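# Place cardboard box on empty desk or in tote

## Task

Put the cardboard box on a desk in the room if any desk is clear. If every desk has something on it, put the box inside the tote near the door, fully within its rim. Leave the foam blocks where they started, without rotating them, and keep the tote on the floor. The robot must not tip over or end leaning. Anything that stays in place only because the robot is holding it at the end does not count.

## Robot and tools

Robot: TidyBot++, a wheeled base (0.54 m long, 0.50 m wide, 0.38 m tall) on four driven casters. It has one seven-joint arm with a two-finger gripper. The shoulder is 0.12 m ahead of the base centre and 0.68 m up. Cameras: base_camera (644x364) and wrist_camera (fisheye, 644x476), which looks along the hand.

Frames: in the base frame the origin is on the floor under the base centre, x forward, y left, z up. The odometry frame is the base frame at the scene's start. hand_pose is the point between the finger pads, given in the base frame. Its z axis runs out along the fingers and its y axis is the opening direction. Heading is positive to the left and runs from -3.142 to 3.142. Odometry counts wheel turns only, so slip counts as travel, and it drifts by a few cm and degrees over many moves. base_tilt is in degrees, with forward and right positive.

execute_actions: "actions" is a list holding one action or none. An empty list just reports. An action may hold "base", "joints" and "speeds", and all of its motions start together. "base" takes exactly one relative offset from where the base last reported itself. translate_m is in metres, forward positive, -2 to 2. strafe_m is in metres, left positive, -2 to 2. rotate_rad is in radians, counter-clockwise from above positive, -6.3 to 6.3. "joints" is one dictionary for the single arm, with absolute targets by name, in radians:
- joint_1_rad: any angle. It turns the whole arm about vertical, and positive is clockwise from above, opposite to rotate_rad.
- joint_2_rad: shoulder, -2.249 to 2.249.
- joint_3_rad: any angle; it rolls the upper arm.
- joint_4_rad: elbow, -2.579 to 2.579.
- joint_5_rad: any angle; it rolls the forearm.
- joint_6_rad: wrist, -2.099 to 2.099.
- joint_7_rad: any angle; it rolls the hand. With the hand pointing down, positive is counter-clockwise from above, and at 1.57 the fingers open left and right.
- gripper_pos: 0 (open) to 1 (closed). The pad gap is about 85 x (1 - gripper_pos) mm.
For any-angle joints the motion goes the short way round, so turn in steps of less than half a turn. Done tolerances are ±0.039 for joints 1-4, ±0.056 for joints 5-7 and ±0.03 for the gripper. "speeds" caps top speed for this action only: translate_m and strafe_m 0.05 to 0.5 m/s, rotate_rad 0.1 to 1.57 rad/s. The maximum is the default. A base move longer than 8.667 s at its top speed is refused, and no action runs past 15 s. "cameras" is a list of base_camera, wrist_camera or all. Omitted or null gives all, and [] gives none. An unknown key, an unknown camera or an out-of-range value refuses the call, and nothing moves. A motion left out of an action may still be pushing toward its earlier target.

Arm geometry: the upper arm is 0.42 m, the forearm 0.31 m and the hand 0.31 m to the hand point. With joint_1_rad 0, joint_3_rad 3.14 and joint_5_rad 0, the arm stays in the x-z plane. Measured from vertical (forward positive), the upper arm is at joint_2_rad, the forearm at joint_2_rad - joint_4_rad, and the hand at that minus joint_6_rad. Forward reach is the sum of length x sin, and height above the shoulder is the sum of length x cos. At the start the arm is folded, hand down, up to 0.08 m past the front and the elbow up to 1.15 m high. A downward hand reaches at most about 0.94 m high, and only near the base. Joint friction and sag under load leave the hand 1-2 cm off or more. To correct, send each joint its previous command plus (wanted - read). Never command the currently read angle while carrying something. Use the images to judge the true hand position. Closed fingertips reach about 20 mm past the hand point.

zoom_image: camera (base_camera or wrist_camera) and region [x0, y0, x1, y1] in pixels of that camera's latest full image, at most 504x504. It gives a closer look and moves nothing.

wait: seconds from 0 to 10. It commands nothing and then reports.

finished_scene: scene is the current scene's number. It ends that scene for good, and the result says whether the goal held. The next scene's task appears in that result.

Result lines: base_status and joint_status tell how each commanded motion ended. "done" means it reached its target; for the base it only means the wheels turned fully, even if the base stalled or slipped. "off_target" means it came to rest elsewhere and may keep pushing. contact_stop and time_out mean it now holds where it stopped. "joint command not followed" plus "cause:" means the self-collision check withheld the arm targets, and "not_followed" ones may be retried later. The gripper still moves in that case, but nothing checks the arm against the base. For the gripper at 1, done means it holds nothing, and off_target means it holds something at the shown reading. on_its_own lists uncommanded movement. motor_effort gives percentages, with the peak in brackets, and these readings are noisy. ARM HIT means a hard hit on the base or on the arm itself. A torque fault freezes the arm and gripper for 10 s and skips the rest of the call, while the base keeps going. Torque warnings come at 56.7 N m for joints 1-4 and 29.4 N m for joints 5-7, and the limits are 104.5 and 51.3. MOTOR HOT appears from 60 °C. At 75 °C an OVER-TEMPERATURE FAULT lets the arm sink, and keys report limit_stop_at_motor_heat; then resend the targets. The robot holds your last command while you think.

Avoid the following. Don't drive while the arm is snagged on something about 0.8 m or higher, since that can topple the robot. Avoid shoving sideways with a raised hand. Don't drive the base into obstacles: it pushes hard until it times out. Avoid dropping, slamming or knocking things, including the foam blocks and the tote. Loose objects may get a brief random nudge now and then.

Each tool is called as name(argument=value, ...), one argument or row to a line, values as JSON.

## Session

execute_actions(
  actions=[
    {"joints":{"joint_2_rad":0.0,"joint_4_rad":-1.0,"joint_6_rad":-1.0}},
  ],
)

Scene clock: 2.73 s.
base_odometry: x=+0.000 y=+0.000 heading=+0.000 (m, m, rad; odometry frame)
base_tilt: forward=+0.3 right=-0.4 (deg)
base_status: not commanded
joint_positions: joint_1_rad=+0.003 joint_2_rad=-0.022 joint_3_rad=+3.104 joint_4_rad=-1.019 joint_5_rad=+0.000 joint_6_rad=-0.968 joint_7_rad=+1.607 gripper_pos=+0.000
joint_status: all done
motor_effort: joint_1_rad=+0(0) joint_2_rad=-19(19) joint_3_rad=+0(0) joint_4_rad=+21(22) joint_5_rad=+1(0) joint_6_rad=+8(8) joint_7_rad=+0(0) (%)
hand_pose: x=+0.6601 y=+0.0208 z=+1.1537 quat_wxyz=(+0.001, +0.831, +0.030, +0.555) (m; base frame)
pictures: base_camera, wrist_camera
camera_calibration (this result's frames):
wrist_camera: T_world_to_cam=[[0.0305379, -0.999441, 0.0136363, -0.0169038], [-0.410481, -0.0249791, -0.911527, 1.37621], [0.911358, 0.0222387, -0.411014, 0.00350863], [0, 0, 0, 1]] pos_world=[0.562226, 0.017404, 1.25612]
Images, in order (width x height): base_camera 644x364, wrist_camera 644x476.

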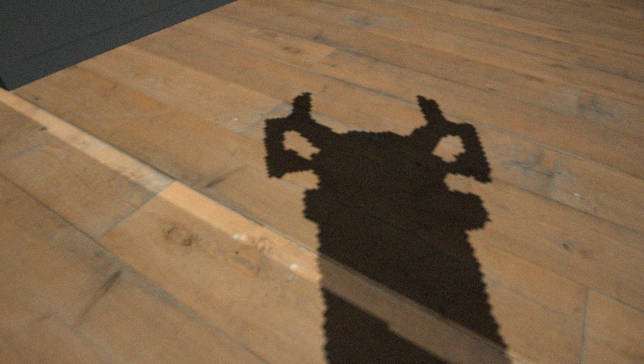

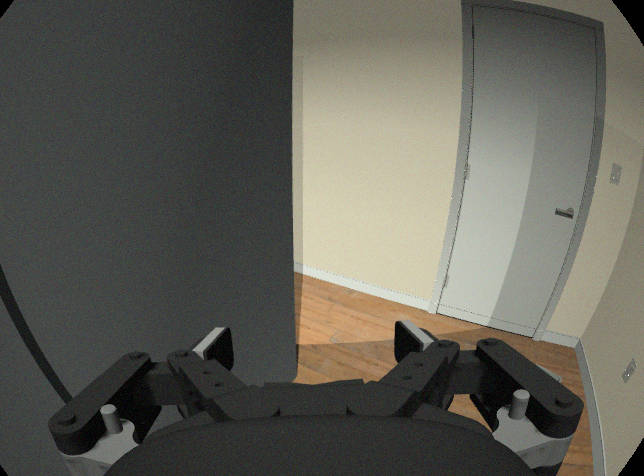

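execute_actions(
  actions=[
    {"joints":{"joint_1_rad":2.2,"joint_4_rad":-1.4,"joint_2_rad":-0.2}},
  ],
  cameras=["wrist_camera"],
)

execute_actions(
  actions=[
    {"joints":{"joint_1_rad":3.1}},
  ],
  cameras=["wrist_camera"],
)

Scene clock: 6.10 s.
base_odometry: x=+0.000 y=+0.000 heading=+0.000 (m, m, rad; odometry frame)
base_tilt: forward=+0.3 right=-0.3 (deg)
base_status: not commanded
joint_positions: joint_1_rad=+2.178 joint_2_rad=-0.178 joint_3_rad=+3.104 joint_4_rad=-1.377 joint_5_rad=+0.000 joint_6_rad=-0.969 joint_7_rad=+1.607 gripper_pos=+0.000
joint_status: all done
motor_effort: joint_1_rad=+0(2) joint_2_rad=-14(21) joint_3_rad=+0(1) joint_4_rad=+23(23) joint_5_rad=+0(1) joint_6_rad=+7(8) joint_7_rad=+0(0) (%)
hand_pose: x=-0.1343 y=-0.4023 z=+1.0353 quat_wxyz=(+0.416, +0.439, -0.767, +0.215) (m; base frame)
pictures: wrist_camera
camera_calibration (this result's frames):
wrist_camera: T_world_to_cam=[[-0.840743, 0.541057, 0.020188, 0.0820002], [0.303356, 0.501611, -0.810161, 1.13437], [-0.44847, -0.675014, -0.585859, 0.406031], [0, 0, 0, 1]] pos_world=[-0.0930846, -0.339303, 1.15525]
Images, in order (width x height): wrist_camera 644x476.

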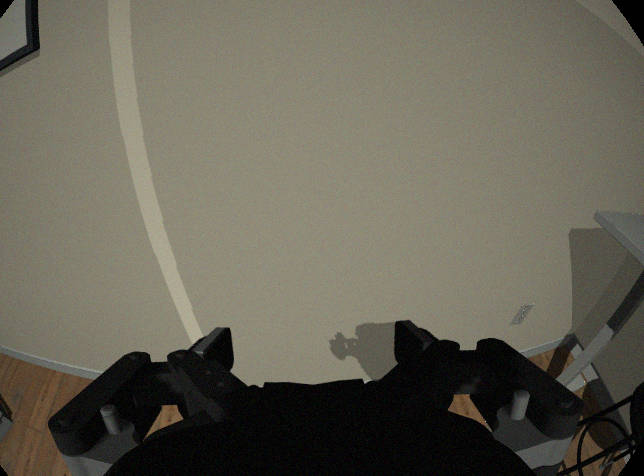

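Scene clock: 8.27 s.
base_odometry: x=+0.000 y=+0.000 heading=+0.000 (m, m, rad; odometry frame)
base_tilt: forward=+0.3 right=-0.4 (deg)
base_status: not commanded
joint_positions: joint_1_rad=+3.078 joint_2_rad=-0.178 joint_3_rad=+3.104 joint_4_rad=-1.377 joint_5_rad=+0.000 joint_6_rad=-0.969 joint_7_rad=+1.607 gripper_pos=+0.000
joint_status: all done
motor_effort: joint_1_rad=+1(1) joint_2_rad=-14(14) joint_3_rad=+0(1) joint_4_rad=+23(23) joint_5_rad=+0(1) joint_6_rad=+7(7) joint_7_rad=+0(0) (%)
hand_pose: x=-0.3536 y=-0.0516 z=+1.0353 quat_wxyz=(+0.468, +0.062, -0.881, +0.012) (m; base frame)
pictures: wrist_camera
camera_calibration (this result's frames):
wrist_camera: T_world_to_cam=[[-0.0986806, 0.994914, 0.020188, -0.00630532], [0.581503, 0.0741155, -0.810161, 1.10127], [-0.807537, -0.0682078, -0.585859, 0.44876], [0, 0, 0, 1]] pos_world=[-0.278624, -0.0447391, 1.15525]
Images, in order (width x height): wrist_camera 644x476.

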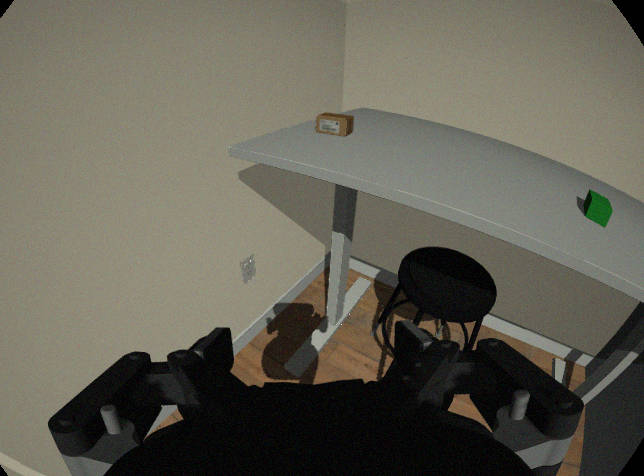

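execute_actions(
  actions=[
    {"base":{"rotate_rad":-3.14},"joints":{"joint_1_rad":0.0,"joint_2_rad":-0.2,"joint_4_rad":-1.2,"joint_6_rad":-1.3,"joint_7_rad":0.0}},
  ],
)

Scene clock: 12.77 s.
base_odometry: x=+0.000 y=+0.000 heading=-3.140 (m, m, rad; odometry frame)
base_tilt: forward=+0.4 right=-0.3 (deg)
base_status: done
joint_positions: joint_1_rad=+0.023 joint_2_rad=-0.184 joint_3_rad=+3.104 joint_4_rad=-1.224 joint_5_rad=+0.000 joint_6_rad=-1.269 joint_7_rad=+0.029 gripper_pos=+0.000
joint_status: all done
motor_effort: joint_1_rad=+0(2) joint_2_rad=-11(14) joint_3_rad=+0(1) joint_4_rad=+21(23) joint_5_rad=+1(2) joint_6_rad=+6(7) joint_7_rad=+0(0) (%)
hand_pose: x=+0.5430 y=+0.0101 z=+1.0452 quat_wxyz=(-0.282, +0.661, -0.631, +0.290) (m; base frame)
pictures: base_camera, wrist_camera
camera_calibration (this result's frames):
wrist_camera: T_world_to_cam=[[-0.679148, -0.0176181, -0.733789, 1.13402], [-0.0380672, 0.999212, 0.0112417, 0.0519489], [0.733013, 0.0355681, -0.679284, 0.44295], [0, 0, 0, 1]] pos_world=[0.447457, -0.0476836, 1.13244]
Images, in order (width x height): base_camera 644x364, wrist_camera 644x476.

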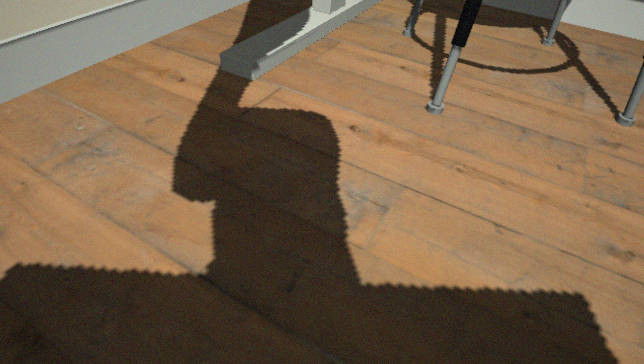

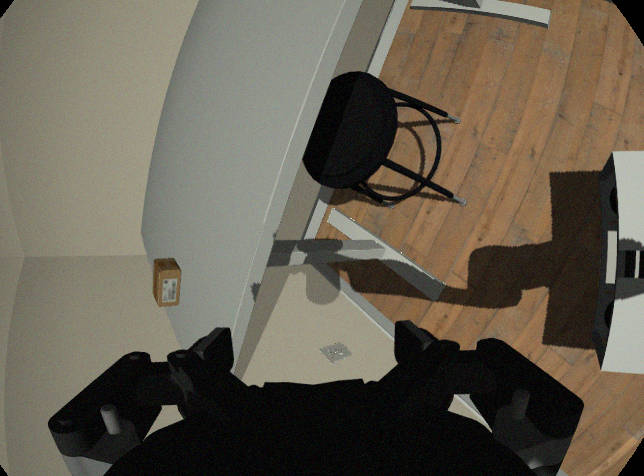

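execute_actions(
  actions=[
    {"joints":{"joint_2_rad":0.28,"joint_4_rad":-0.62,"joint_6_rad":-1.45,"joint_1_rad":-0.08}},
  ],
  cameras=[],
)

execute_actions(
  actions=[
    {"base":{"translate_m":0.3},"speeds":{"translate_m":0.15}},
  ],
)

Scene clock: 14.80 s.
base_odometry: x=+0.000 y=+0.000 heading=-3.140 (m, m, rad; odometry frame)
base_tilt: forward=+0.4 right=-0.3 (deg)
base_status: not commanded
joint_positions: joint_1_rad=-0.054 joint_2_rad=+0.274 joint_3_rad=+3.104 joint_4_rad=-0.644 joint_5_rad=+0.000 joint_6_rad=-1.418 joint_7_rad=+0.029 gripper_pos=+0.000
joint_status: all done
motor_effort: joint_1_rad=+0(0) joint_2_rad=-28(29) joint_3_rad=+0(0) joint_4_rad=+19(22) joint_5_rad=+0(0) joint_6_rad=+6(6) joint_7_rad=+0(0) (%)
hand_pose: x=+0.7044 y=+0.0502 z=+1.0623 quat_wxyz=(-0.289, +0.687, -0.612, +0.265) (m; base frame)
pictures: none
No camera images: the call's "cameras" was empty. Leave "cameras" out to get every camera's image.

Scene clock: 17.47 s.
base_odometry: x=-0.300 y=+0.000 heading=-3.141 (m, m, rad; odometry frame)
base_tilt: forward=+0.4 right=-0.3 (deg)
base_status: done
joint_positions: joint_1_rad=-0.055 joint_2_rad=+0.278 joint_3_rad=+3.104 joint_4_rad=-0.641 joint_5_rad=+0.000 joint_6_rad=-1.421 joint_7_rad=+0.029 gripper_pos=+0.000
joint_status: not commanded
motor_effort: joint_1_rad=+0(1) joint_2_rad=-30(32) joint_3_rad=-1(1) joint_4_rad=+20(20) joint_5_rad=+1(0) joint_6_rad=+6(6) joint_7_rad=+0(0) (%)
hand_pose: x=+0.7055 y=+0.0512 z=+1.0608 quat_wxyz=(-0.288, +0.688, -0.612, +0.264) (m; base frame)
pictures: base_camera, wrist_camera
camera_calibration (this result's frames):
wrist_camera: T_world_to_cam=[[-0.699507, -0.0593077, -0.71216, 1.25008], [-0.114022, 0.993046, 0.0292969, 0.0516297], [0.70547, 0.101695, -0.701405, 0.372457], [0, 0, 0, 1]] pos_world=[0.617571, -0.0150084, 1.14999]
Images, in order (width x height): base_camera 644x364, wrist_camera 644x476.

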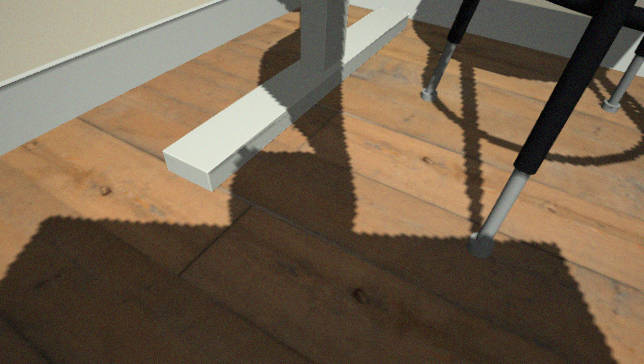

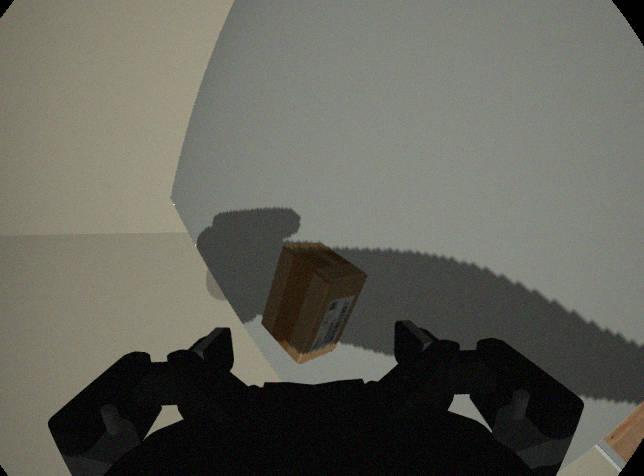

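execute_actions(
  actions=[
    {"joints":{"joint_2_rad":0.36,"joint_4_rad":-0.72,"joint_6_rad":-1.27,"joint_7_rad":-0.2}},
  ],
  cameras=["wrist_camera"],
)

Scene clock: 18.77 s.
base_odometry: x=-0.300 y=+0.000 heading=-3.141 (m, m, rad; odometry frame)
base_tilt: forward=+0.4 right=-0.4 (deg)
base_status: not commanded
joint_positions: joint_1_rad=-0.055 joint_2_rad=+0.359 joint_3_rad=+3.104 joint_4_rad=-0.705 joint_5_rad=+0.000 joint_6_rad=-1.296 joint_7_rad=-0.176 gripper_pos=+0.000
joint_status: all done
motor_effort: joint_1_rad=+0(0) joint_2_rad=-34(36) joint_3_rad=+0(1) joint_4_rad=+21(22) joint_5_rad=+0(0) joint_6_rad=+6(7) joint_7_rad=+0(1) (%)
hand_pose: x=+0.7582 y=+0.0550 z=+1.0077 quat_wxyz=(-0.307, +0.623, -0.683, +0.226) (m; base frame)
pictures: wrist_camera
camera_calibration (this result's frames):
wrist_camera: T_world_to_cam=[[-0.717712, 0.145377, -0.680996, 1.22054], [0.0328239, 0.98394, 0.175455, -0.202715], [0.695566, 0.103573, -0.710957, 0.314698], [0, 0, 0, 1]] pos_world=[0.663756, -0.0105729, 1.09049]
Images, in order (width x height): wrist_camera 644x476.

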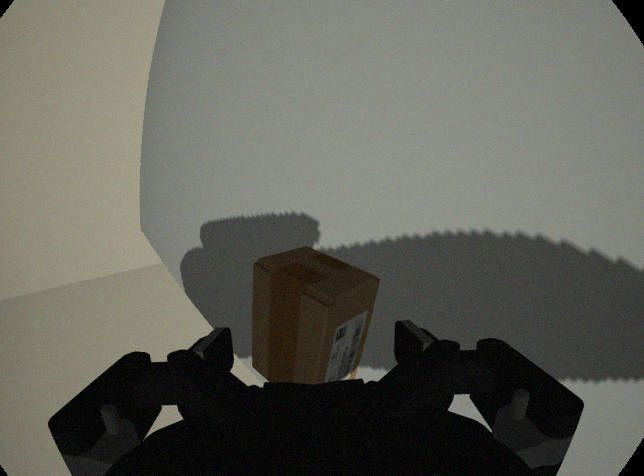

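execute_actions(
  actions=[
    {"base":{"translate_m":0.05},"joints":{"joint_2_rad":0.37,"joint_4_rad":-0.66,"joint_6_rad":-1.47},"speeds":{"translate_m":0.05}},
  ],
  cameras=["wrist_camera"],
)

Scene clock: 20.40 s.
base_odometry: x=-0.350 y=+0.000 heading=-3.141 (m, m, rad; odometry frame)
base_tilt: forward=+0.4 right=-0.3 (deg)
base_status: done
joint_positions: joint_1_rad=-0.055 joint_2_rad=+0.365 joint_3_rad=+3.104 joint_4_rad=-0.675 joint_5_rad=+0.000 joint_6_rad=-1.449 joint_7_rad=-0.176 gripper_pos=+0.000
joint_status: all done
motor_effort: joint_1_rad=+0(1) joint_2_rad=-32(37) joint_3_rad=-1(1) joint_4_rad=+20(21) joint_5_rad=+0(0) joint_6_rad=+4(7) joint_7_rad=+0(0) (%)
hand_pose: x=+0.7268 y=+0.0525 z=+0.9870 quat_wxyz=(-0.259, +0.639, -0.699, +0.190) (m; base frame)
pictures: wrist_camera
camera_calibration (this result's frames):
wrist_camera: T_world_to_cam=[[-0.799285, 0.13671, -0.585195, 1.14943], [0.0524383, 0.985932, 0.158705, -0.193365], [0.598659, 0.0961642, -0.79521, 0.476026], [0, 0, 0, 1]] pos_world=[0.643887, -0.0122703, 1.08187]
Images, in order (width x height): wrist_camera 644x476.

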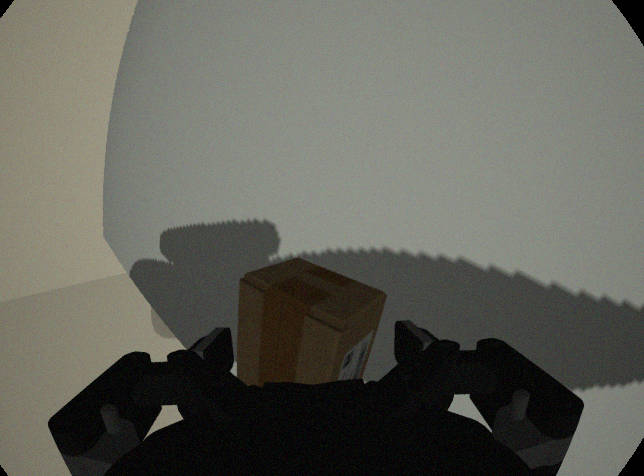

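execute_actions(
  actions=[
    {"joints":{"joint_1_rad":-0.12,"joint_2_rad":0.44,"joint_4_rad":-0.70,"joint_6_rad":-1.42}},
  ],
  cameras=["wrist_camera"],
)

Scene clock: 21.33 s.
base_odometry: x=-0.350 y=+0.000 heading=-3.141 (m, m, rad; odometry frame)
base_tilt: forward=+0.4 right=-0.4 (deg)
base_status: not commanded
joint_positions: joint_1_rad=-0.088 joint_2_rad=+0.374 joint_3_rad=+3.104 joint_4_rad=-0.675 joint_5_rad=+0.000 joint_6_rad=-1.432 joint_7_rad=-0.176 gripper_pos=+0.000
joint_status: joint_2_rad off_target (ended at +0.374, target +0.440); the others done
motor_effort: joint_1_rad=-1(3) joint_2_rad=-24(33) joint_3_rad=-1(2) joint_4_rad=+14(20) joint_5_rad=-1(2) joint_6_rad=+2(5) joint_7_rad=+0(0) (%)
hand_pose: x=+0.7314 y=+0.0730 z=+0.9850 quat_wxyz=(-0.265, +0.649, -0.688, +0.188) (m; base frame)
pictures: wrist_camera
camera_calibration (this result's frames):
wrist_camera: T_world_to_cam=[[-0.798412, 0.111493, -0.591699, 1.15683], [0.0191025, 0.986902, 0.160185, -0.190679], [0.601808, 0.11659, -0.790084, 0.460876], [0, 0, 0, 1]] pos_world=[0.649909, 0.00546986, 1.07917]
Images, in order (width x height): wrist_camera 644x476.

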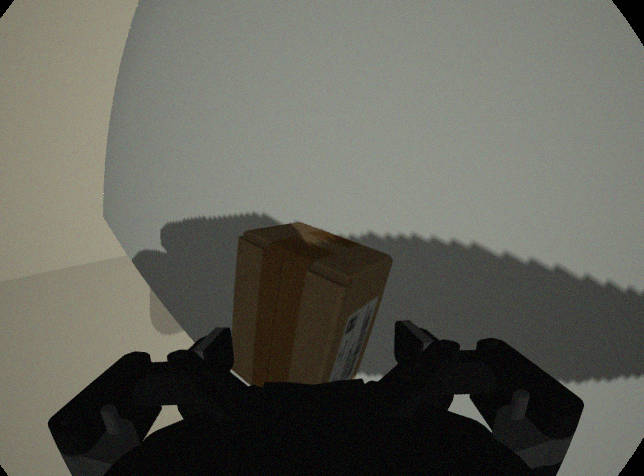

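execute_actions(
  actions=[
    {"joints":{"joint_1_rad":-0.12,"joint_2_rad":0.42,"joint_4_rad":-0.35,"joint_6_rad":-1.9}},
  ],
  cameras=[],
)

execute_actions(
  actions=[
    {"base":{"translate_m":0.06},"joints":{"joint_2_rad":0.47},"speeds":{"translate_m":0.05}},
  ],
)

Scene clock: 23.00 s.
base_odometry: x=-0.350 y=+0.000 heading=-3.141 (m, m, rad; odometry frame)
base_tilt: forward=+0.4 right=-0.4 (deg)
base_status: not commanded
joint_positions: joint_1_rad=-0.094 joint_2_rad=+0.419 joint_3_rad=+3.104 joint_4_rad=-0.369 joint_5_rad=+0.000 joint_6_rad=-1.872 joint_7_rad=-0.176 gripper_pos=+0.000
joint_status: all done
motor_effort: joint_1_rad=+0(1) joint_2_rad=-31(35) joint_3_rad=+0(1) joint_4_rad=+16(19) joint_5_rad=+0(1) joint_6_rad=+4(3) joint_7_rad=+0(0) (%)
hand_pose: x=+0.6530 y=+0.0651 z=+1.0123 quat_wxyz=(-0.197, +0.669, -0.704, +0.135) (m; base frame)
pictures: none
No camera images: the call's "cameras" was empty. Leave "cameras" out to get every camera's image.

Scene clock: 24.67 s.
base_odometry: x=-0.411 y=+0.000 heading=-3.141 (m, m, rad; odometry frame)
base_tilt: forward=+0.4 right=-0.4 (deg)
base_status: done
joint_positions: joint_1_rad=-0.094 joint_2_rad=+0.464 joint_3_rad=+3.104 joint_4_rad=-0.367 joint_5_rad=+0.000 joint_6_rad=-1.872 joint_7_rad=-0.176 gripper_pos=+0.000
joint_status: all done
motor_effort: joint_1_rad=+0(0) joint_2_rad=-33(37) joint_3_rad=-1(0) joint_4_rad=+17(17) joint_5_rad=+0(0) joint_6_rad=+3(4) joint_7_rad=+1(1) (%)
hand_pose: x=+0.6671 y=+0.0666 z=+0.9885 quat_wxyz=(-0.180, +0.672, -0.708, +0.122) (m; base frame)
pictures: base_camera, wrist_camera
camera_calibration (this result's frames):
wrist_camera: T_world_to_cam=[[-0.910019, 0.0921924, -0.404187, 0.998579], [0.0432528, 0.990753, 0.128602, -0.168832], [0.412305, 0.0995477, -0.905591, 0.744845], [0, 0, 0, 1]] pos_world=[0.608924, 0.00106225, 1.09985]
Images, in order (width x height): base_camera 644x364, wrist_camera 644x476.

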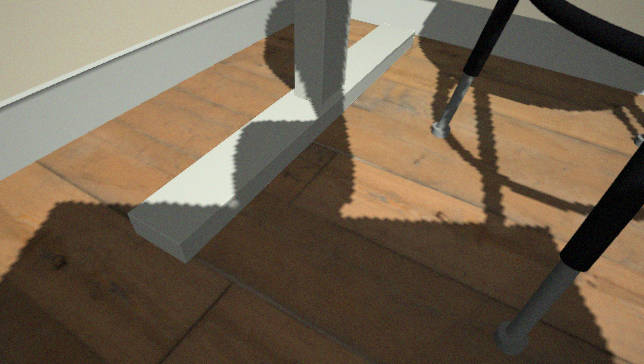

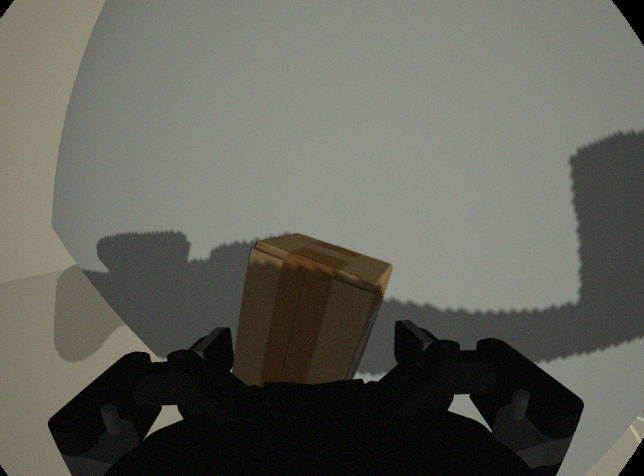

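execute_actions(
  actions=[
    {"joints":{"joint_7_rad":-0.4}},
  ],
  cameras=[],
)

execute_actions(
  actions=[
    {"joints":{"joint_2_rad":0.5,"joint_4_rad":-0.47,"joint_6_rad":-1.78}},
  ],
  cameras=["wrist_camera"],
)

Scene clock: 25.47 s.
base_odometry: x=-0.411 y=+0.000 heading=-3.141 (m, m, rad; odometry frame)
base_tilt: forward=+0.3 right=-0.3 (deg)
base_status: not commanded
joint_positions: joint_1_rad=-0.094 joint_2_rad=+0.464 joint_3_rad=+3.104 joint_4_rad=-0.367 joint_5_rad=+0.000 joint_6_rad=-1.872 joint_7_rad=-0.389 gripper_pos=+0.000
joint_status: all done
motor_effort: joint_1_rad=+0(0) joint_2_rad=-33(33) joint_3_rad=-1(0) joint_4_rad=+17(17) joint_5_rad=+1(1) joint_6_rad=+3(3) joint_7_rad=+0(1) (%)
hand_pose: x=+0.6671 y=+0.0666 z=+0.9885 quat_wxyz=(-0.192, +0.593, -0.775, +0.102) (m; base frame)
pictures: none
No camera images: the call's "cameras" was empty. Leave "cameras" out to get every camera's image.

Scene clock: 26.47 s.
base_odometry: x=-0.410 y=+0.000 heading=-3.141 (m, m, rad; odometry frame)
base_tilt: forward=+0.3 right=-0.4 (deg)
base_status: not commanded
joint_positions: joint_1_rad=-0.094 joint_2_rad=+0.462 joint_3_rad=+3.104 joint_4_rad=-0.430 joint_5_rad=+0.000 joint_6_rad=-1.805 joint_7_rad=-0.389 gripper_pos=+0.000
joint_status: joint_4_rad off_target (ended at -0.430, target -0.470); the others done
motor_effort: joint_1_rad=+0(1) joint_2_rad=-26(33) joint_3_rad=+0(1) joint_4_rad=+13(17) joint_5_rad=+1(1) joint_6_rad=+2(3) joint_7_rad=+0(1) (%)
hand_pose: x=+0.6803 y=+0.0686 z=+0.9752 quat_wxyz=(-0.195, +0.593, -0.775, +0.104) (m; base frame)
pictures: wrist_camera
camera_calibration (this result's frames):
wrist_camera: T_world_to_cam=[[-0.87545, 0.300366, -0.378638, 0.942349], [0.232137, 0.94847, 0.215679, -0.380261], [0.423909, 0.100921, -0.900064, 0.713791], [0, 0, 0, 1]] pos_world=[0.61067, 0.00558044, 1.08128]
Images, in order (width x height): wrist_camera 644x476.

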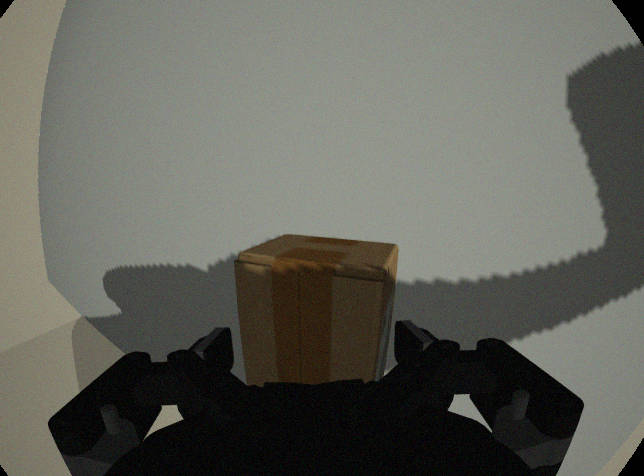

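execute_actions(
  actions=[
    {"joints":{"joint_2_rad":0.46,"joint_4_rad":-0.43,"gripper_pos":1}},
  ],
  cameras=[],
)

execute_actions(
  actions=[
    {"joints":{"joint_2_rad":0.3,"joint_4_rad":-0.5,"joint_6_rad":-1.7}},
  ],
  cameras=["wrist_camera"],
)

Scene clock: 27.67 s.
base_odometry: x=-0.410 y=+0.000 heading=-3.141 (m, m, rad; odometry frame)
base_tilt: forward=+0.3 right=-0.4 (deg)
base_status: not commanded
joint_positions: joint_1_rad=-0.095 joint_2_rad=+0.455 joint_3_rad=+3.104 joint_4_rad=-0.427 joint_5_rad=+0.000 joint_6_rad=-1.804 joint_7_rad=-0.389 gripper_pos=+0.247
joint_status: gripper_pos off_target (ended at +0.247, target +1.000); the others done
motor_effort: joint_1_rad=+0(1) joint_2_rad=-31(36) joint_3_rad=-1(1) joint_4_rad=+16(18) joint_5_rad=+0(1) joint_6_rad=+3(4) joint_7_rad=+0(0) (%)
hand_pose: x=+0.6789 y=+0.0692 z=+0.9807 quat_wxyz=(-0.200, +0.592, -0.773, +0.107) (m; base frame)
pictures: none
No camera images: the call's "cameras" was empty. Leave "cameras" out to get every camera's image.

Scene clock: 29.07 s.
base_odometry: x=-0.410 y=+0.000 heading=-3.141 (m, m, rad; odometry frame)
base_tilt: forward=+0.4 right=-0.4 (deg)
base_status: not commanded
joint_positions: joint_1_rad=-0.095 joint_2_rad=+0.303 joint_3_rad=+3.104 joint_4_rad=-0.484 joint_5_rad=+0.000 joint_6_rad=-1.734 joint_7_rad=-0.389 gripper_pos=+0.247
joint_status: all done
motor_effort: joint_1_rad=+0(0) joint_2_rad=-28(38) joint_3_rad=+0(1) joint_4_rad=+18(19) joint_5_rad=+0(0) joint_6_rad=+5(4) joint_7_rad=+0(0) (%)
hand_pose: x=+0.6435 y=+0.0665 z=+1.0523 quat_wxyz=(-0.267, +0.580, -0.755, +0.149) (m; base frame)
pictures: wrist_camera
camera_calibration (this result's frames):
wrist_camera: T_world_to_cam=[[-0.796773, 0.307322, -0.520295, 1.03797], [0.188614, 0.944481, 0.269035, -0.414229], [0.574089, 0.116225, -0.810502, 0.607057], [0, 0, 0, 1]] pos_world=[0.556653, 0.00168443, 1.14351]
Images, in order (width x height): wrist_camera 644x476.

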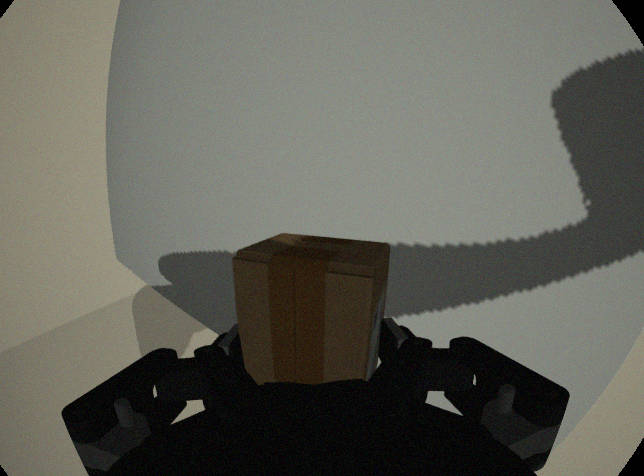

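execute_actions(
  actions=[
    {"base":{"translate_m":-0.45},"joints":{"joint_2_rad":-0.2,"joint_4_rad":-1.3,"joint_6_rad":-1.2,"joint_1_rad":0}},
  ],
  cameras=[],
)

execute_actions(
  actions=[
    {"base":{"rotate_rad":2.65},"joints":{"joint_7_rad":1.2,"joint_6_rad":-0.9,"joint_4_rad":-1.7}},
  ],
)

Scene clock: 31.53 s.
base_odometry: x=+0.040 y=+0.000 heading=+3.141 (m, m, rad; odometry frame)
base_tilt: forward=+0.4 right=-0.4 (deg)
base_status: done
joint_positions: joint_1_rad=-0.027 joint_2_rad=-0.196 joint_3_rad=+3.104 joint_4_rad=-1.283 joint_5_rad=+0.000 joint_6_rad=-1.236 joint_7_rad=-0.389 gripper_pos=+0.247
joint_status: all done
motor_effort: joint_1_rad=+0(4) joint_2_rad=-11(32) joint_3_rad=+0(2) joint_4_rad=+22(23) joint_5_rad=+1(3) joint_6_rad=+6(6) joint_7_rad=+0(0) (%)
hand_pose: x=+0.5411 y=+0.0310 z=+1.0281 quat_wxyz=(-0.336, +0.536, -0.744, +0.214) (m; base frame)
pictures: none
No camera images: the call's "cameras" was empty. Leave "cameras" out to get every camera's image.

Scene clock: 34.50 s.
base_odometry: x=+0.040 y=+0.000 heading=-0.492 (m, m, rad; odometry frame)
base_tilt: forward=+0.4 right=-0.3 (deg)
base_status: done
joint_positions: joint_1_rad=-0.020 joint_2_rad=-0.196 joint_3_rad=+3.103 joint_4_rad=-1.686 joint_5_rad=+0.000 joint_6_rad=-0.930 joint_7_rad=+1.182 gripper_pos=+0.247
joint_status: all done
motor_effort: joint_1_rad=+0(2) joint_2_rad=-14(17) joint_3_rad=+0(2) joint_4_rad=+24(25) joint_5_rad=+1(2) joint_6_rad=+6(6) joint_7_rad=+0(1) (%)
hand_pose: x=+0.5547 y=+0.0280 z=+0.8861 quat_wxyz=(-0.075, +0.923, -0.153, +0.345) (m; base frame)
pictures: base_camera, wrist_camera
camera_calibration (this result's frames):
wrist_camera: T_world_to_cam=[[-0.255402, -0.933254, -0.252599, 0.389808], [-0.727866, 0.357564, -0.585114, 0.96528], [0.63638, 0.0344188, -0.770607, 0.460181], [0, 0, 0, 1]] pos_world=[0.509303, 0.00280159, 1.01788]
Images, in order (width x height): base_camera 644x364, wrist_camera 644x476.

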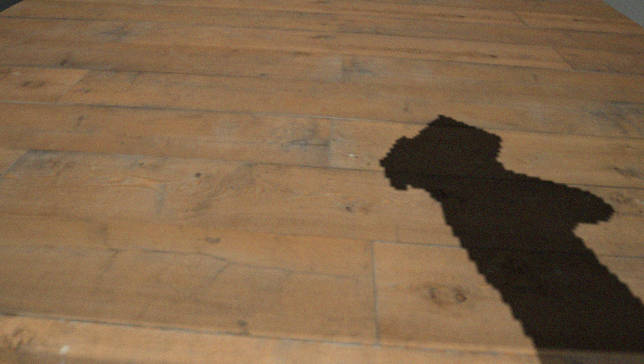

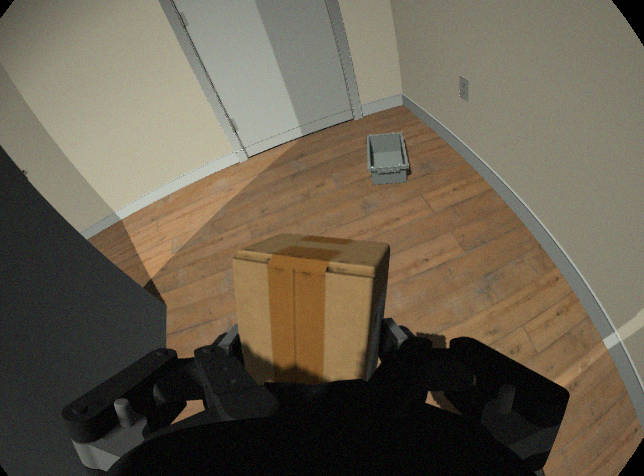

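execute_actions(
  actions=[
    {"base":{"strafe_m":0.25},"joints":{"joint_1_rad":-0.8,"joint_7_rad":1.57,"joint_2_rad":-0.2,"joint_4_rad":-1.5,"joint_6_rad":-0.7}},
  ],
  cameras=[],
)

execute_actions(
  actions=[
    {"base":{"translate_m":1.72},"joints":{"joint_1_rad":-0.4}},
  ],
  cameras=[],
)

execute_actions(
  actions=[
    {"joints":{"joint_1_rad":-1.6}},
  ],
)

Scene clock: 36.77 s.
base_odometry: x=+0.158 y=+0.220 heading=-0.491 (m, m, rad; odometry frame)
base_tilt: forward=+0.3 right=-0.4 (deg)
base_status: done
joint_positions: joint_1_rad=-0.778 joint_2_rad=-0.196 joint_3_rad=+3.103 joint_4_rad=-1.528 joint_5_rad=+0.000 joint_6_rad=-0.735 joint_7_rad=+1.541 gripper_pos=+0.247
joint_status: all done
motor_effort: joint_1_rad=+0(2) joint_2_rad=-15(17) joint_3_rad=+0(3) joint_4_rad=+24(25) joint_5_rad=+1(2) joint_6_rad=+8(9) joint_7_rad=+0(1) (%)
hand_pose: x=+0.4566 y=+0.3644 z=+1.0207 quat_wxyz=(-0.207, +0.793, +0.331, +0.468) (m; base frame)
pictures: none
No camera images: the call's "cameras" was empty. Leave "cameras" out to get every camera's image.

Scene clock: 41.53 s.
base_odometry: x=+1.675 y=-0.590 heading=-0.491 (m, m, rad; odometry frame)
base_tilt: forward=+0.3 right=-0.4 (deg)
base_status: done
joint_positions: joint_1_rad=-0.423 joint_2_rad=-0.264 joint_3_rad=+3.068 joint_4_rad=-1.549 joint_5_rad=-0.005 joint_6_rad=-0.796 joint_7_rad=+1.541 gripper_pos=+0.282
joint_status: all done
on_its_own: gripper_pos moved +0.035 toward your old target +1.000
motor_effort: joint_1_rad=+7(11) joint_2_rad=+3(18) joint_3_rad=+8(11) joint_4_rad=+33(36) joint_5_rad=+5(7) joint_6_rad=+24(30) joint_7_rad=+1(3) (%)
hand_pose: x=+0.5221 y=+0.2278 z=+1.0242 quat_wxyz=(-0.126, +0.838, +0.203, +0.490) (m; base frame)
pictures: none
No camera images: the call's "cameras" was empty. Leave "cameras" out to get every camera's image.

Scene clock: 44.00 s.
base_odometry: x=+1.675 y=-0.590 heading=-0.491 (m, m, rad; odometry frame)
base_tilt: forward=+0.3 right=-0.4 (deg)
base_status: not commanded
joint_positions: joint_1_rad=-1.578 joint_2_rad=-0.198 joint_3_rad=+3.099 joint_4_rad=-1.519 joint_5_rad=-0.005 joint_6_rad=-0.732 joint_7_rad=+1.541 gripper_pos=+0.285
joint_status: all done
motor_effort: joint_1_rad=+0(6) joint_2_rad=-15(17) joint_3_rad=+0(8) joint_4_rad=+24(34) joint_5_rad=+0(5) joint_6_rad=+8(25) joint_7_rad=+0(1) (%)
hand_pose: x=+0.0890 y=+0.4965 z=+1.0277 quat_wxyz=(-0.380, +0.598, +0.612, +0.352) (m; base frame)
pictures: base_camera, wrist_camera
camera_calibration (this result's frames):
wrist_camera: T_world_to_cam=[[0.998986, 0.0169483, -0.0417108, -0.0562895], [-0.0280348, -0.490752, -0.870848, 1.19425], [-0.035229, 0.871135, -0.489779, 0.205324], [0, 0, 0, 1]] pos_world=[0.0969462, 0.408168, 1.13822]
Images, in order (width x height): base_camera 644x364, wrist_camera 644x476.

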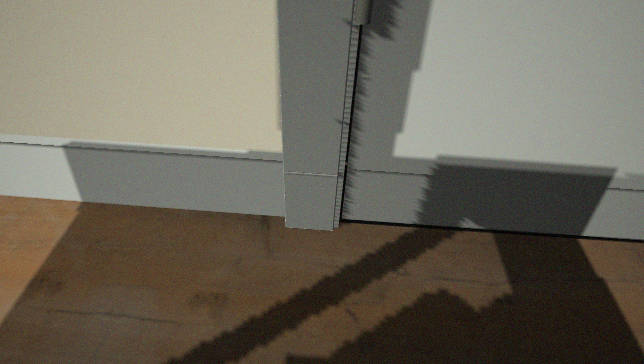

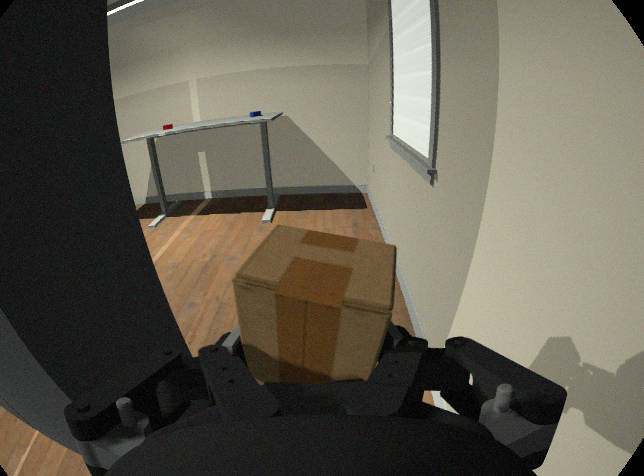

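execute_actions(
  actions=[
    {"base":{"translate_m":-0.1}},
  ],
  cameras=[],
)

execute_actions(
  actions=[
    {"base":{"strafe_m":1.3},"joints":{"joint_1_rad":-2.3,"joint_2_rad":0.0,"joint_4_rad":-1.1,"joint_6_rad":-0.7}},
  ],
  cameras=["wrist_camera"],
)

Scene clock: 45.33 s.
base_odometry: x=+1.587 y=-0.543 heading=-0.491 (m, m, rad; odometry frame)
base_tilt: forward=+0.3 right=-0.4 (deg)
base_status: done
joint_positions: joint_1_rad=-1.582 joint_2_rad=-0.198 joint_3_rad=+3.100 joint_4_rad=-1.519 joint_5_rad=-0.005 joint_6_rad=-0.732 joint_7_rad=+1.541 gripper_pos=+0.285
joint_status: not commanded
motor_effort: joint_1_rad=+0(1) joint_2_rad=-15(15) joint_3_rad=+1(2) joint_4_rad=+25(25) joint_5_rad=+0(1) joint_6_rad=+8(8) joint_7_rad=+0(0) (%)
hand_pose: x=+0.0876 y=+0.4964 z=+1.0278 quat_wxyz=(-0.380, +0.597, +0.613, +0.352) (m; base frame)
pictures: none
No camera images: the call's "cameras" was empty. Leave "cameras" out to get every camera's image.

Scene clock: 49.30 s.
base_odometry: x=+2.200 y=+0.604 heading=-0.491 (m, m, rad; odometry frame)
base_tilt: forward=+0.3 right=-0.4 (deg)
base_status: done
joint_positions: joint_1_rad=-2.280 joint_2_rad=-0.002 joint_3_rad=+3.108 joint_4_rad=-1.124 joint_5_rad=+0.003 joint_6_rad=-0.731 joint_7_rad=+1.544 gripper_pos=+0.288
joint_status: all done
motor_effort: joint_1_rad=+0(10) joint_2_rad=-22(28) joint_3_rad=+0(9) joint_4_rad=+24(26) joint_5_rad=+0(6) joint_6_rad=+9(15) joint_7_rad=+0(1) (%)
hand_pose: x=-0.2746 y=+0.4274 z=+1.1520 quat_wxyz=(-0.552, +0.331, +0.728, +0.236) (m; base frame)
pictures: wrist_camera
camera_calibration (this result's frames):
wrist_camera: T_world_to_cam=[[0.752245, 0.657334, -0.0451586, -0.0241693], [0.170356, -0.260245, -0.950396, 1.30595], [-0.63648, 0.707237, -0.307748, 0.00877803], [0, 0, 0, 1]] pos_world=[-0.198708, 0.349547, 1.24278]
Images, in order (width x height): wrist_camera 644x476.

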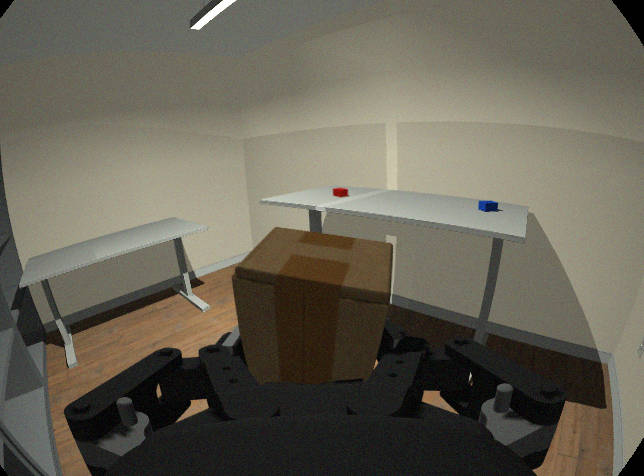

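execute_actions(
  actions=[
    {"base":{"strafe_m":0.45},"joints":{"joint_2_rad":-0.2,"joint_4_rad":-1.5,"joint_6_rad":-1.5}},
  ],
  cameras=[],
)

execute_actions(
  actions=[
    {"base":{"translate_m":-0.5}},
  ],
  cameras=[],
)

execute_actions(
  actions=[
    {"base":{"rotate_rad":3.14},"joints":{"joint_1_rad":0.0,"joint_2_rad":0.1,"joint_4_rad":-1.0,"joint_6_rad":-1.7}},
  ],
  cameras=[],
)

execute_actions(
  actions=[
    {"base":{"translate_m":0.8}},
  ],
)

Scene clock: 51.93 s.
base_odometry: x=+2.412 y=+1.000 heading=-0.491 (m, m, rad; odometry frame)
base_tilt: forward=+0.4 right=-0.4 (deg)
base_status: done
joint_positions: joint_1_rad=-2.281 joint_2_rad=-0.178 joint_3_rad=+3.108 joint_4_rad=-1.485 joint_5_rad=+0.003 joint_6_rad=-1.476 joint_7_rad=+1.544 gripper_pos=+0.288
joint_status: all done
motor_effort: joint_1_rad=+0(1) joint_2_rad=-12(22) joint_3_rad=+0(1) joint_4_rad=+21(25) joint_5_rad=+1(0) joint_6_rad=+3(9) joint_7_rad=-1(0) (%)
hand_pose: x=-0.1110 y=+0.2477 z=+0.8862 quat_wxyz=(-0.162, +0.407, +0.896, +0.073) (m; base frame)
pictures: none
No camera images: the call's "cameras" was empty. Leave "cameras" out to get every camera's image.

Scene clock: 54.30 s.
base_odometry: x=+1.971 y=+1.237 heading=-0.492 (m, m, rad; odometry frame)
base_tilt: forward=+0.3 right=-0.4 (deg)
base_status: done
joint_positions: joint_1_rad=-2.281 joint_2_rad=-0.185 joint_3_rad=+3.107 joint_4_rad=-1.485 joint_5_rad=+0.003 joint_6_rad=-1.477 joint_7_rad=+1.544 gripper_pos=+0.288
joint_status: not commanded
motor_effort: joint_1_rad=+0(2) joint_2_rad=-12(16) joint_3_rad=+0(2) joint_4_rad=+21(22) joint_5_rad=+0(1) joint_6_rad=+3(4) joint_7_rad=+0(0) (%)
hand_pose: x=-0.1102 y=+0.2459 z=+0.8883 quat_wxyz=(-0.165, +0.406, +0.896, +0.075) (m; base frame)
pictures: none
No camera images: the call's "cameras" was empty. Leave "cameras" out to get every camera's image.

Scene clock: 57.67 s.
base_odometry: x=+1.971 y=+1.237 heading=+2.648 (m, m, rad; odometry frame)
base_tilt: forward=+0.4 right=-0.3 (deg)
base_status: done
joint_positions: joint_1_rad=-0.026 joint_2_rad=+0.082 joint_3_rad=+3.107 joint_4_rad=-1.027 joint_5_rad=+0.003 joint_6_rad=-1.671 joint_7_rad=+1.544 gripper_pos=+0.288
joint_status: all done
motor_effort: joint_1_rad=+0(1) joint_2_rad=-21(22) joint_3_rad=+0(1) joint_4_rad=+20(21) joint_5_rad=+0(1) joint_6_rad=+4(3) joint_7_rad=+0(0) (%)
hand_pose: x=+0.5439 y=+0.0258 z=+0.9501 quat_wxyz=(-0.008, +0.984, +0.017, +0.180) (m; base frame)
pictures: none
No camera images: the call's "cameras" was empty. Leave "cameras" out to get every camera's image.

Scene clock: 60.63 s.
base_odometry: x=+1.266 y=+1.615 heading=+2.648 (m, m, rad; odometry frame)
base_tilt: forward=+0.3 right=-0.4 (deg)
base_status: done
joint_positions: joint_1_rad=-0.026 joint_2_rad=+0.099 joint_3_rad=+3.107 joint_4_rad=-1.024 joint_5_rad=+0.003 joint_6_rad=-1.675 joint_7_rad=+1.544 gripper_pos=+0.288
joint_status: not commanded
motor_effort: joint_1_rad=-1(0) joint_2_rad=-23(25) joint_3_rad=+0(0) joint_4_rad=+20(20) joint_5_rad=+0(2) joint_6_rad=+3(4) joint_7_rad=+0(0) (%)
hand_pose: x=+0.5475 y=+0.0256 z=+0.9438 quat_wxyz=(-0.008, +0.985, +0.016, +0.171) (m; base frame)
pictures: base_camera, wrist_camera
camera_calibration (this result's frames):
wrist_camera: T_world_to_cam=[[0.00686509, -0.999928, -0.00984054, 0.0292595], [-0.951183, -0.00349333, -0.308609, 0.865206], [0.308552, 0.0114788, -0.951138, 0.859753], [0, 0, 0, 1]] pos_world=[0.55749, 0.0224109, 1.08504]
Images, in order (width x height): base_camera 644x364, wrist_camera 644x476.

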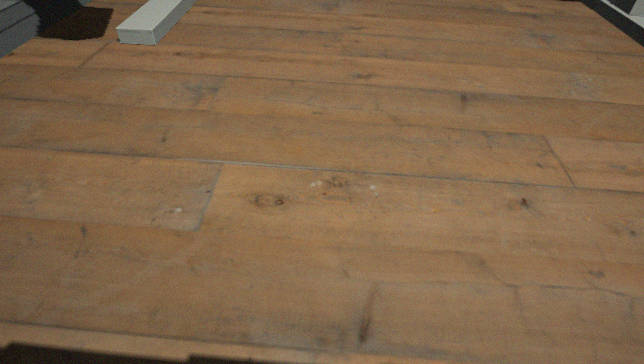

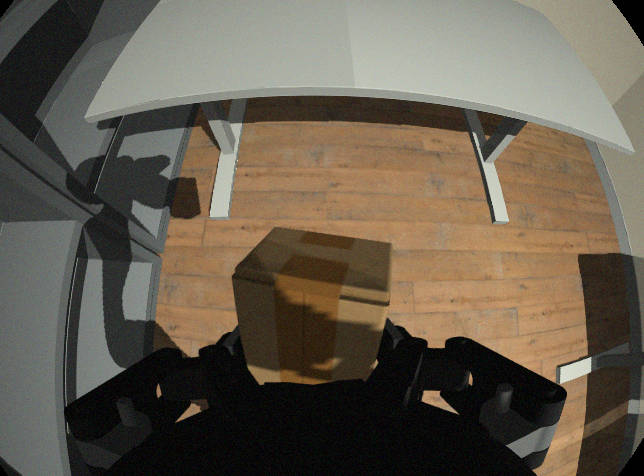

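execute_actions(
  actions=[
    {"base":{"translate_m":0.65},"speeds":{"translate_m":0.3}},
  ],
  cameras=[],
)

execute_actions(
  actions=[
    {"joints":{"joint_2_rad":0.36,"joint_4_rad":-0.96,"joint_6_rad":-1.82}},
  ],
)

Scene clock: 64.60 s.
base_odometry: x=+0.693 y=+1.922 heading=+2.649 (m, m, rad; odometry frame)
base_tilt: forward=+0.4 right=-0.3 (deg)
base_status: done
joint_positions: joint_1_rad=-0.026 joint_2_rad=+0.102 joint_3_rad=+3.107 joint_4_rad=-1.023 joint_5_rad=+0.003 joint_6_rad=-1.676 joint_7_rad=+1.544 gripper_pos=+0.288
joint_status: not commanded
motor_effort: joint_1_rad=+0(1) joint_2_rad=-23(26) joint_3_rad=+0(1) joint_4_rad=+20(20) joint_5_rad=+1(0) joint_6_rad=+3(4) joint_7_rad=+1(0) (%)
hand_pose: x=+0.5482 y=+0.0256 z=+0.9426 quat_wxyz=(-0.008, +0.985, +0.016, +0.169) (m; base frame)
pictures: none
No camera images: the call's "cameras" was empty. Leave "cameras" out to get every camera's image.

Scene clock: 66.17 s.
base_odometry: x=+0.693 y=+1.922 heading=+2.649 (m, m, rad; odometry frame)
base_tilt: forward=+0.4 right=-0.3 (deg)
base_status: not commanded
joint_positions: joint_1_rad=-0.026 joint_2_rad=+0.369 joint_3_rad=+3.107 joint_4_rad=-0.985 joint_5_rad=+0.003 joint_6_rad=-1.789 joint_7_rad=+1.544 gripper_pos=+0.288
joint_status: all done
motor_effort: joint_1_rad=+0(0) joint_2_rad=-32(35) joint_3_rad=-1(1) joint_4_rad=+19(21) joint_5_rad=+0(0) joint_6_rad=+0(3) joint_7_rad=+0(0) (%)
hand_pose: x=+0.5763 y=+0.0253 z=+0.8306 quat_wxyz=(-0.005, +1.000, +0.016, -0.001) (m; base frame)
pictures: base_camera, wrist_camera
camera_calibration (this result's frames):
wrist_camera: T_world_to_cam=[[0.00530082, -0.999986, -0.000495468, 0.0208435], [-0.999491, -0.00531378, 0.0314596, 0.603137], [-0.0314618, 0.000328454, -0.999505, 0.979672], [0, 0, 0, 1]] pos_world=[0.633541, 0.0237263, 0.960223]
Images, in order (width x height): base_camera 644x364, wrist_camera 644x476.

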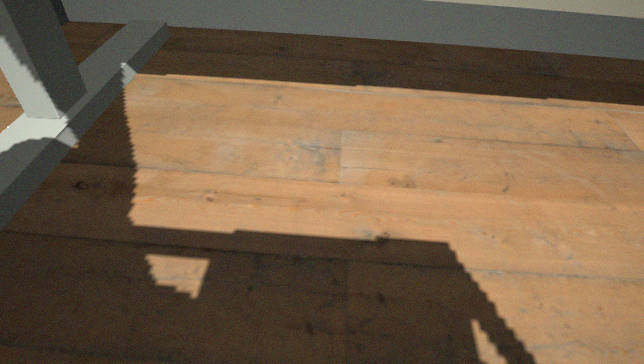

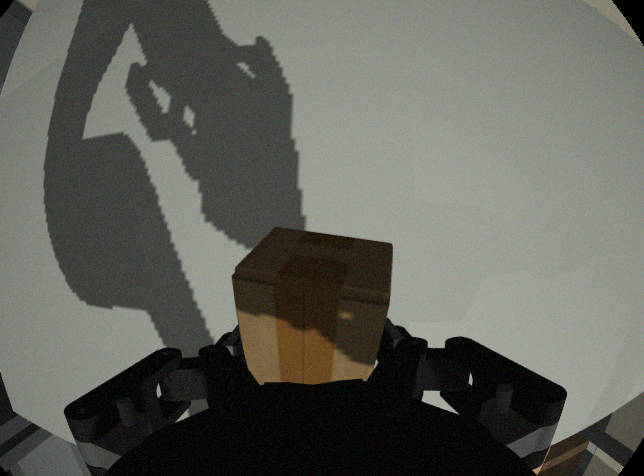

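Well over the desk. Lower.

execute_actions(
  actions=[
    {"joints":{"joint_2_rad":0.36,"joint_4_rad":-1.1,"joint_6_rad":-1.7}},
  ],
  cameras=["wrist_camera"],
)

Scene clock: 67.27 s.
base_odometry: x=+0.693 y=+1.922 heading=+2.649 (m, m, rad; odometry frame)
base_tilt: forward=+0.3 right=-0.4 (deg)
base_status: not commanded
joint_positions: joint_1_rad=-0.026 joint_2_rad=+0.369 joint_3_rad=+3.107 joint_4_rad=-1.087 joint_5_rad=+0.003 joint_6_rad=-1.729 joint_7_rad=+1.544 gripper_pos=+0.288
joint_status: all done
motor_effort: joint_1_rad=+0(0) joint_2_rad=-32(33) joint_3_rad=+0(1) joint_4_rad=+19(19) joint_5_rad=+0(1) joint_6_rad=-1(2) joint_7_rad=+0(0) (%)
hand_pose: x=+0.5684 y=+0.0253 z=+0.7994 quat_wxyz=(-0.004, +1.000, +0.016, -0.022) (m; base frame)
pictures: wrist_camera
camera_calibration (this result's frames):
wrist_camera: T_world_to_cam=[[0.0060315, -0.99998, 0.00176574, 0.0185699], [-0.997263, -0.00588497, 0.0736985, 0.561192], [-0.0736867, -0.00220542, -0.997279, 0.970463], [0, 0, 0, 1]] pos_world=[0.631054, 0.0240124, 0.926431]
Images, in order (width x height): wrist_camera 644x476.

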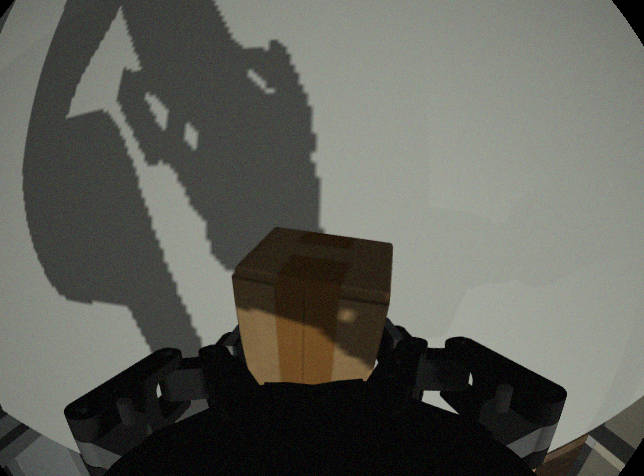

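execute_actions(
  actions=[
    {"joints":{"joint_2_rad":0.37,"joint_4_rad":-1.25,"joint_6_rad":-1.55}},
  ],
  cameras=["wrist_camera"],
)

Scene clock: 69.10 s.
base_odometry: x=+0.693 y=+1.922 heading=+2.649 (m, m, rad; odometry frame)
base_tilt: forward=+0.4 right=-0.3 (deg)
base_status: not commanded
joint_positions: joint_1_rad=-0.025 joint_2_rad=+0.345 joint_3_rad=+3.107 joint_4_rad=-1.218 joint_5_rad=+0.003 joint_6_rad=-1.572 joint_7_rad=+1.544 gripper_pos=+0.288
joint_status: all done
motor_effort: joint_1_rad=+1(1) joint_2_rad=-26(33) joint_3_rad=+0(1) joint_4_rad=+15(20) joint_5_rad=+1(3) joint_6_rad=-1(2) joint_7_rad=+0(0) (%)
hand_pose: x=+0.5766 y=+0.0258 z=+0.7689 quat_wxyz=(-0.005, +1.000, +0.016, +0.003) (m; base frame)
pictures: wrist_camera
camera_calibration (this result's frames):
wrist_camera: T_world_to_cam=[[0.00494795, -0.999988, -0.0000866714, 0.0211416], [-0.999702, -0.0049486, 0.0239122, 0.611244], [-0.0239124, -0.0000316709, -0.999714, 0.913816], [0, 0, 0, 1]] pos_world=[0.632808, 0.0241951, 0.898941]
Images, in order (width x height): wrist_camera 644x476.

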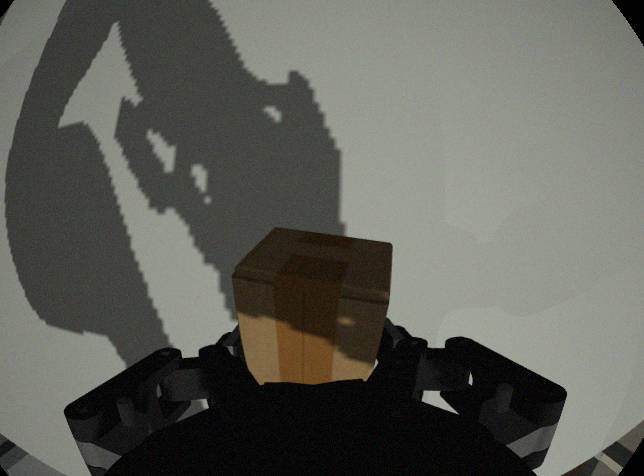

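Contact. Release and lift.

execute_actions(
  actions=[
    {"joints":{"gripper_pos":0,"joint_2_rad":0.345,"joint_4_rad":-1.21}},
  ],
  cameras=[],
)

execute_actions(
  actions=[
    {"joints":{"joint_2_rad":0.2,"joint_4_rad":-0.9,"joint_6_rad":-1.9}},
  ],
  cameras=["wrist_camera"],
)

Scene clock: 70.30 s.
base_odometry: x=+0.693 y=+1.922 heading=+2.649 (m, m, rad; odometry frame)
base_tilt: forward=+0.3 right=-0.3 (deg)
base_status: not commanded
joint_positions: joint_1_rad=-0.025 joint_2_rad=+0.345 joint_3_rad=+3.107 joint_4_rad=-1.217 joint_5_rad=+0.003 joint_6_rad=-1.572 joint_7_rad=+1.544 gripper_pos=+0.000
joint_status: all done
motor_effort: joint_1_rad=+0(0) joint_2_rad=-31(32) joint_3_rad=-1(1) joint_4_rad=+19(20) joint_5_rad=+1(1) joint_6_rad=+0(2) joint_7_rad=+0(0) (%)
hand_pose: x=+0.5768 y=+0.0258 z=+0.7694 quat_wxyz=(-0.005, +1.000, +0.016, +0.004) (m; base frame)
pictures: none
No camera images: the call's "cameras" was empty. Leave "cameras" out to get every camera's image.

Scene clock: 71.70 s.
base_odometry: x=+0.693 y=+1.922 heading=+2.649 (m, m, rad; odometry frame)
base_tilt: forward=+0.4 right=-0.4 (deg)
base_status: not commanded
joint_positions: joint_1_rad=-0.025 joint_2_rad=+0.199 joint_3_rad=+3.107 joint_4_rad=-0.914 joint_5_rad=+0.003 joint_6_rad=-1.873 joint_7_rad=+1.544 gripper_pos=+0.000
joint_status: all done
motor_effort: joint_1_rad=+0(0) joint_2_rad=-24(33) joint_3_rad=+0(1) joint_4_rad=+18(20) joint_5_rad=+0(0) joint_6_rad=+1(2) joint_7_rad=+0(0) (%)
hand_pose: x=+0.5314 y=+0.0231 z=+0.9257 quat_wxyz=(-0.005, +0.997, +0.015, +0.077) (m; base frame)
pictures: wrist_camera
camera_calibration (this result's frames):
wrist_camera: T_world_to_cam=[[0.00434073, -0.999985, -0.00336206, 0.0220834], [-0.992144, -0.00388631, -0.125037, 0.696177], [0.125022, 0.0038784, -0.992146, 0.983181], [0, 0, 0, 1]] pos_world=[0.567692, 0.0209755, 1.06258]
Images, in order (width x height): wrist_camera 644x476.

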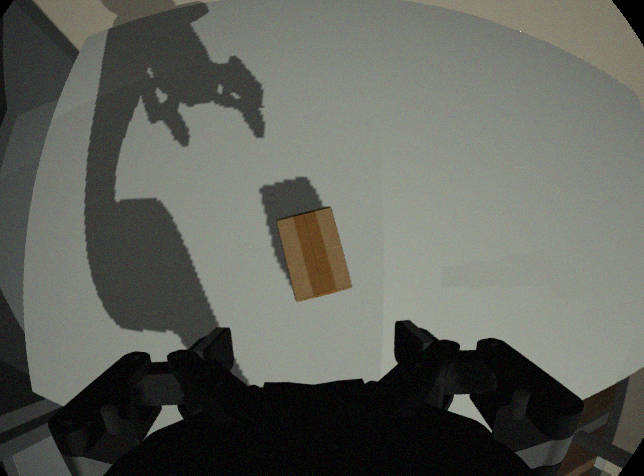

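finished_scene(
  scene=2,
)

The scene is finished: the task was done.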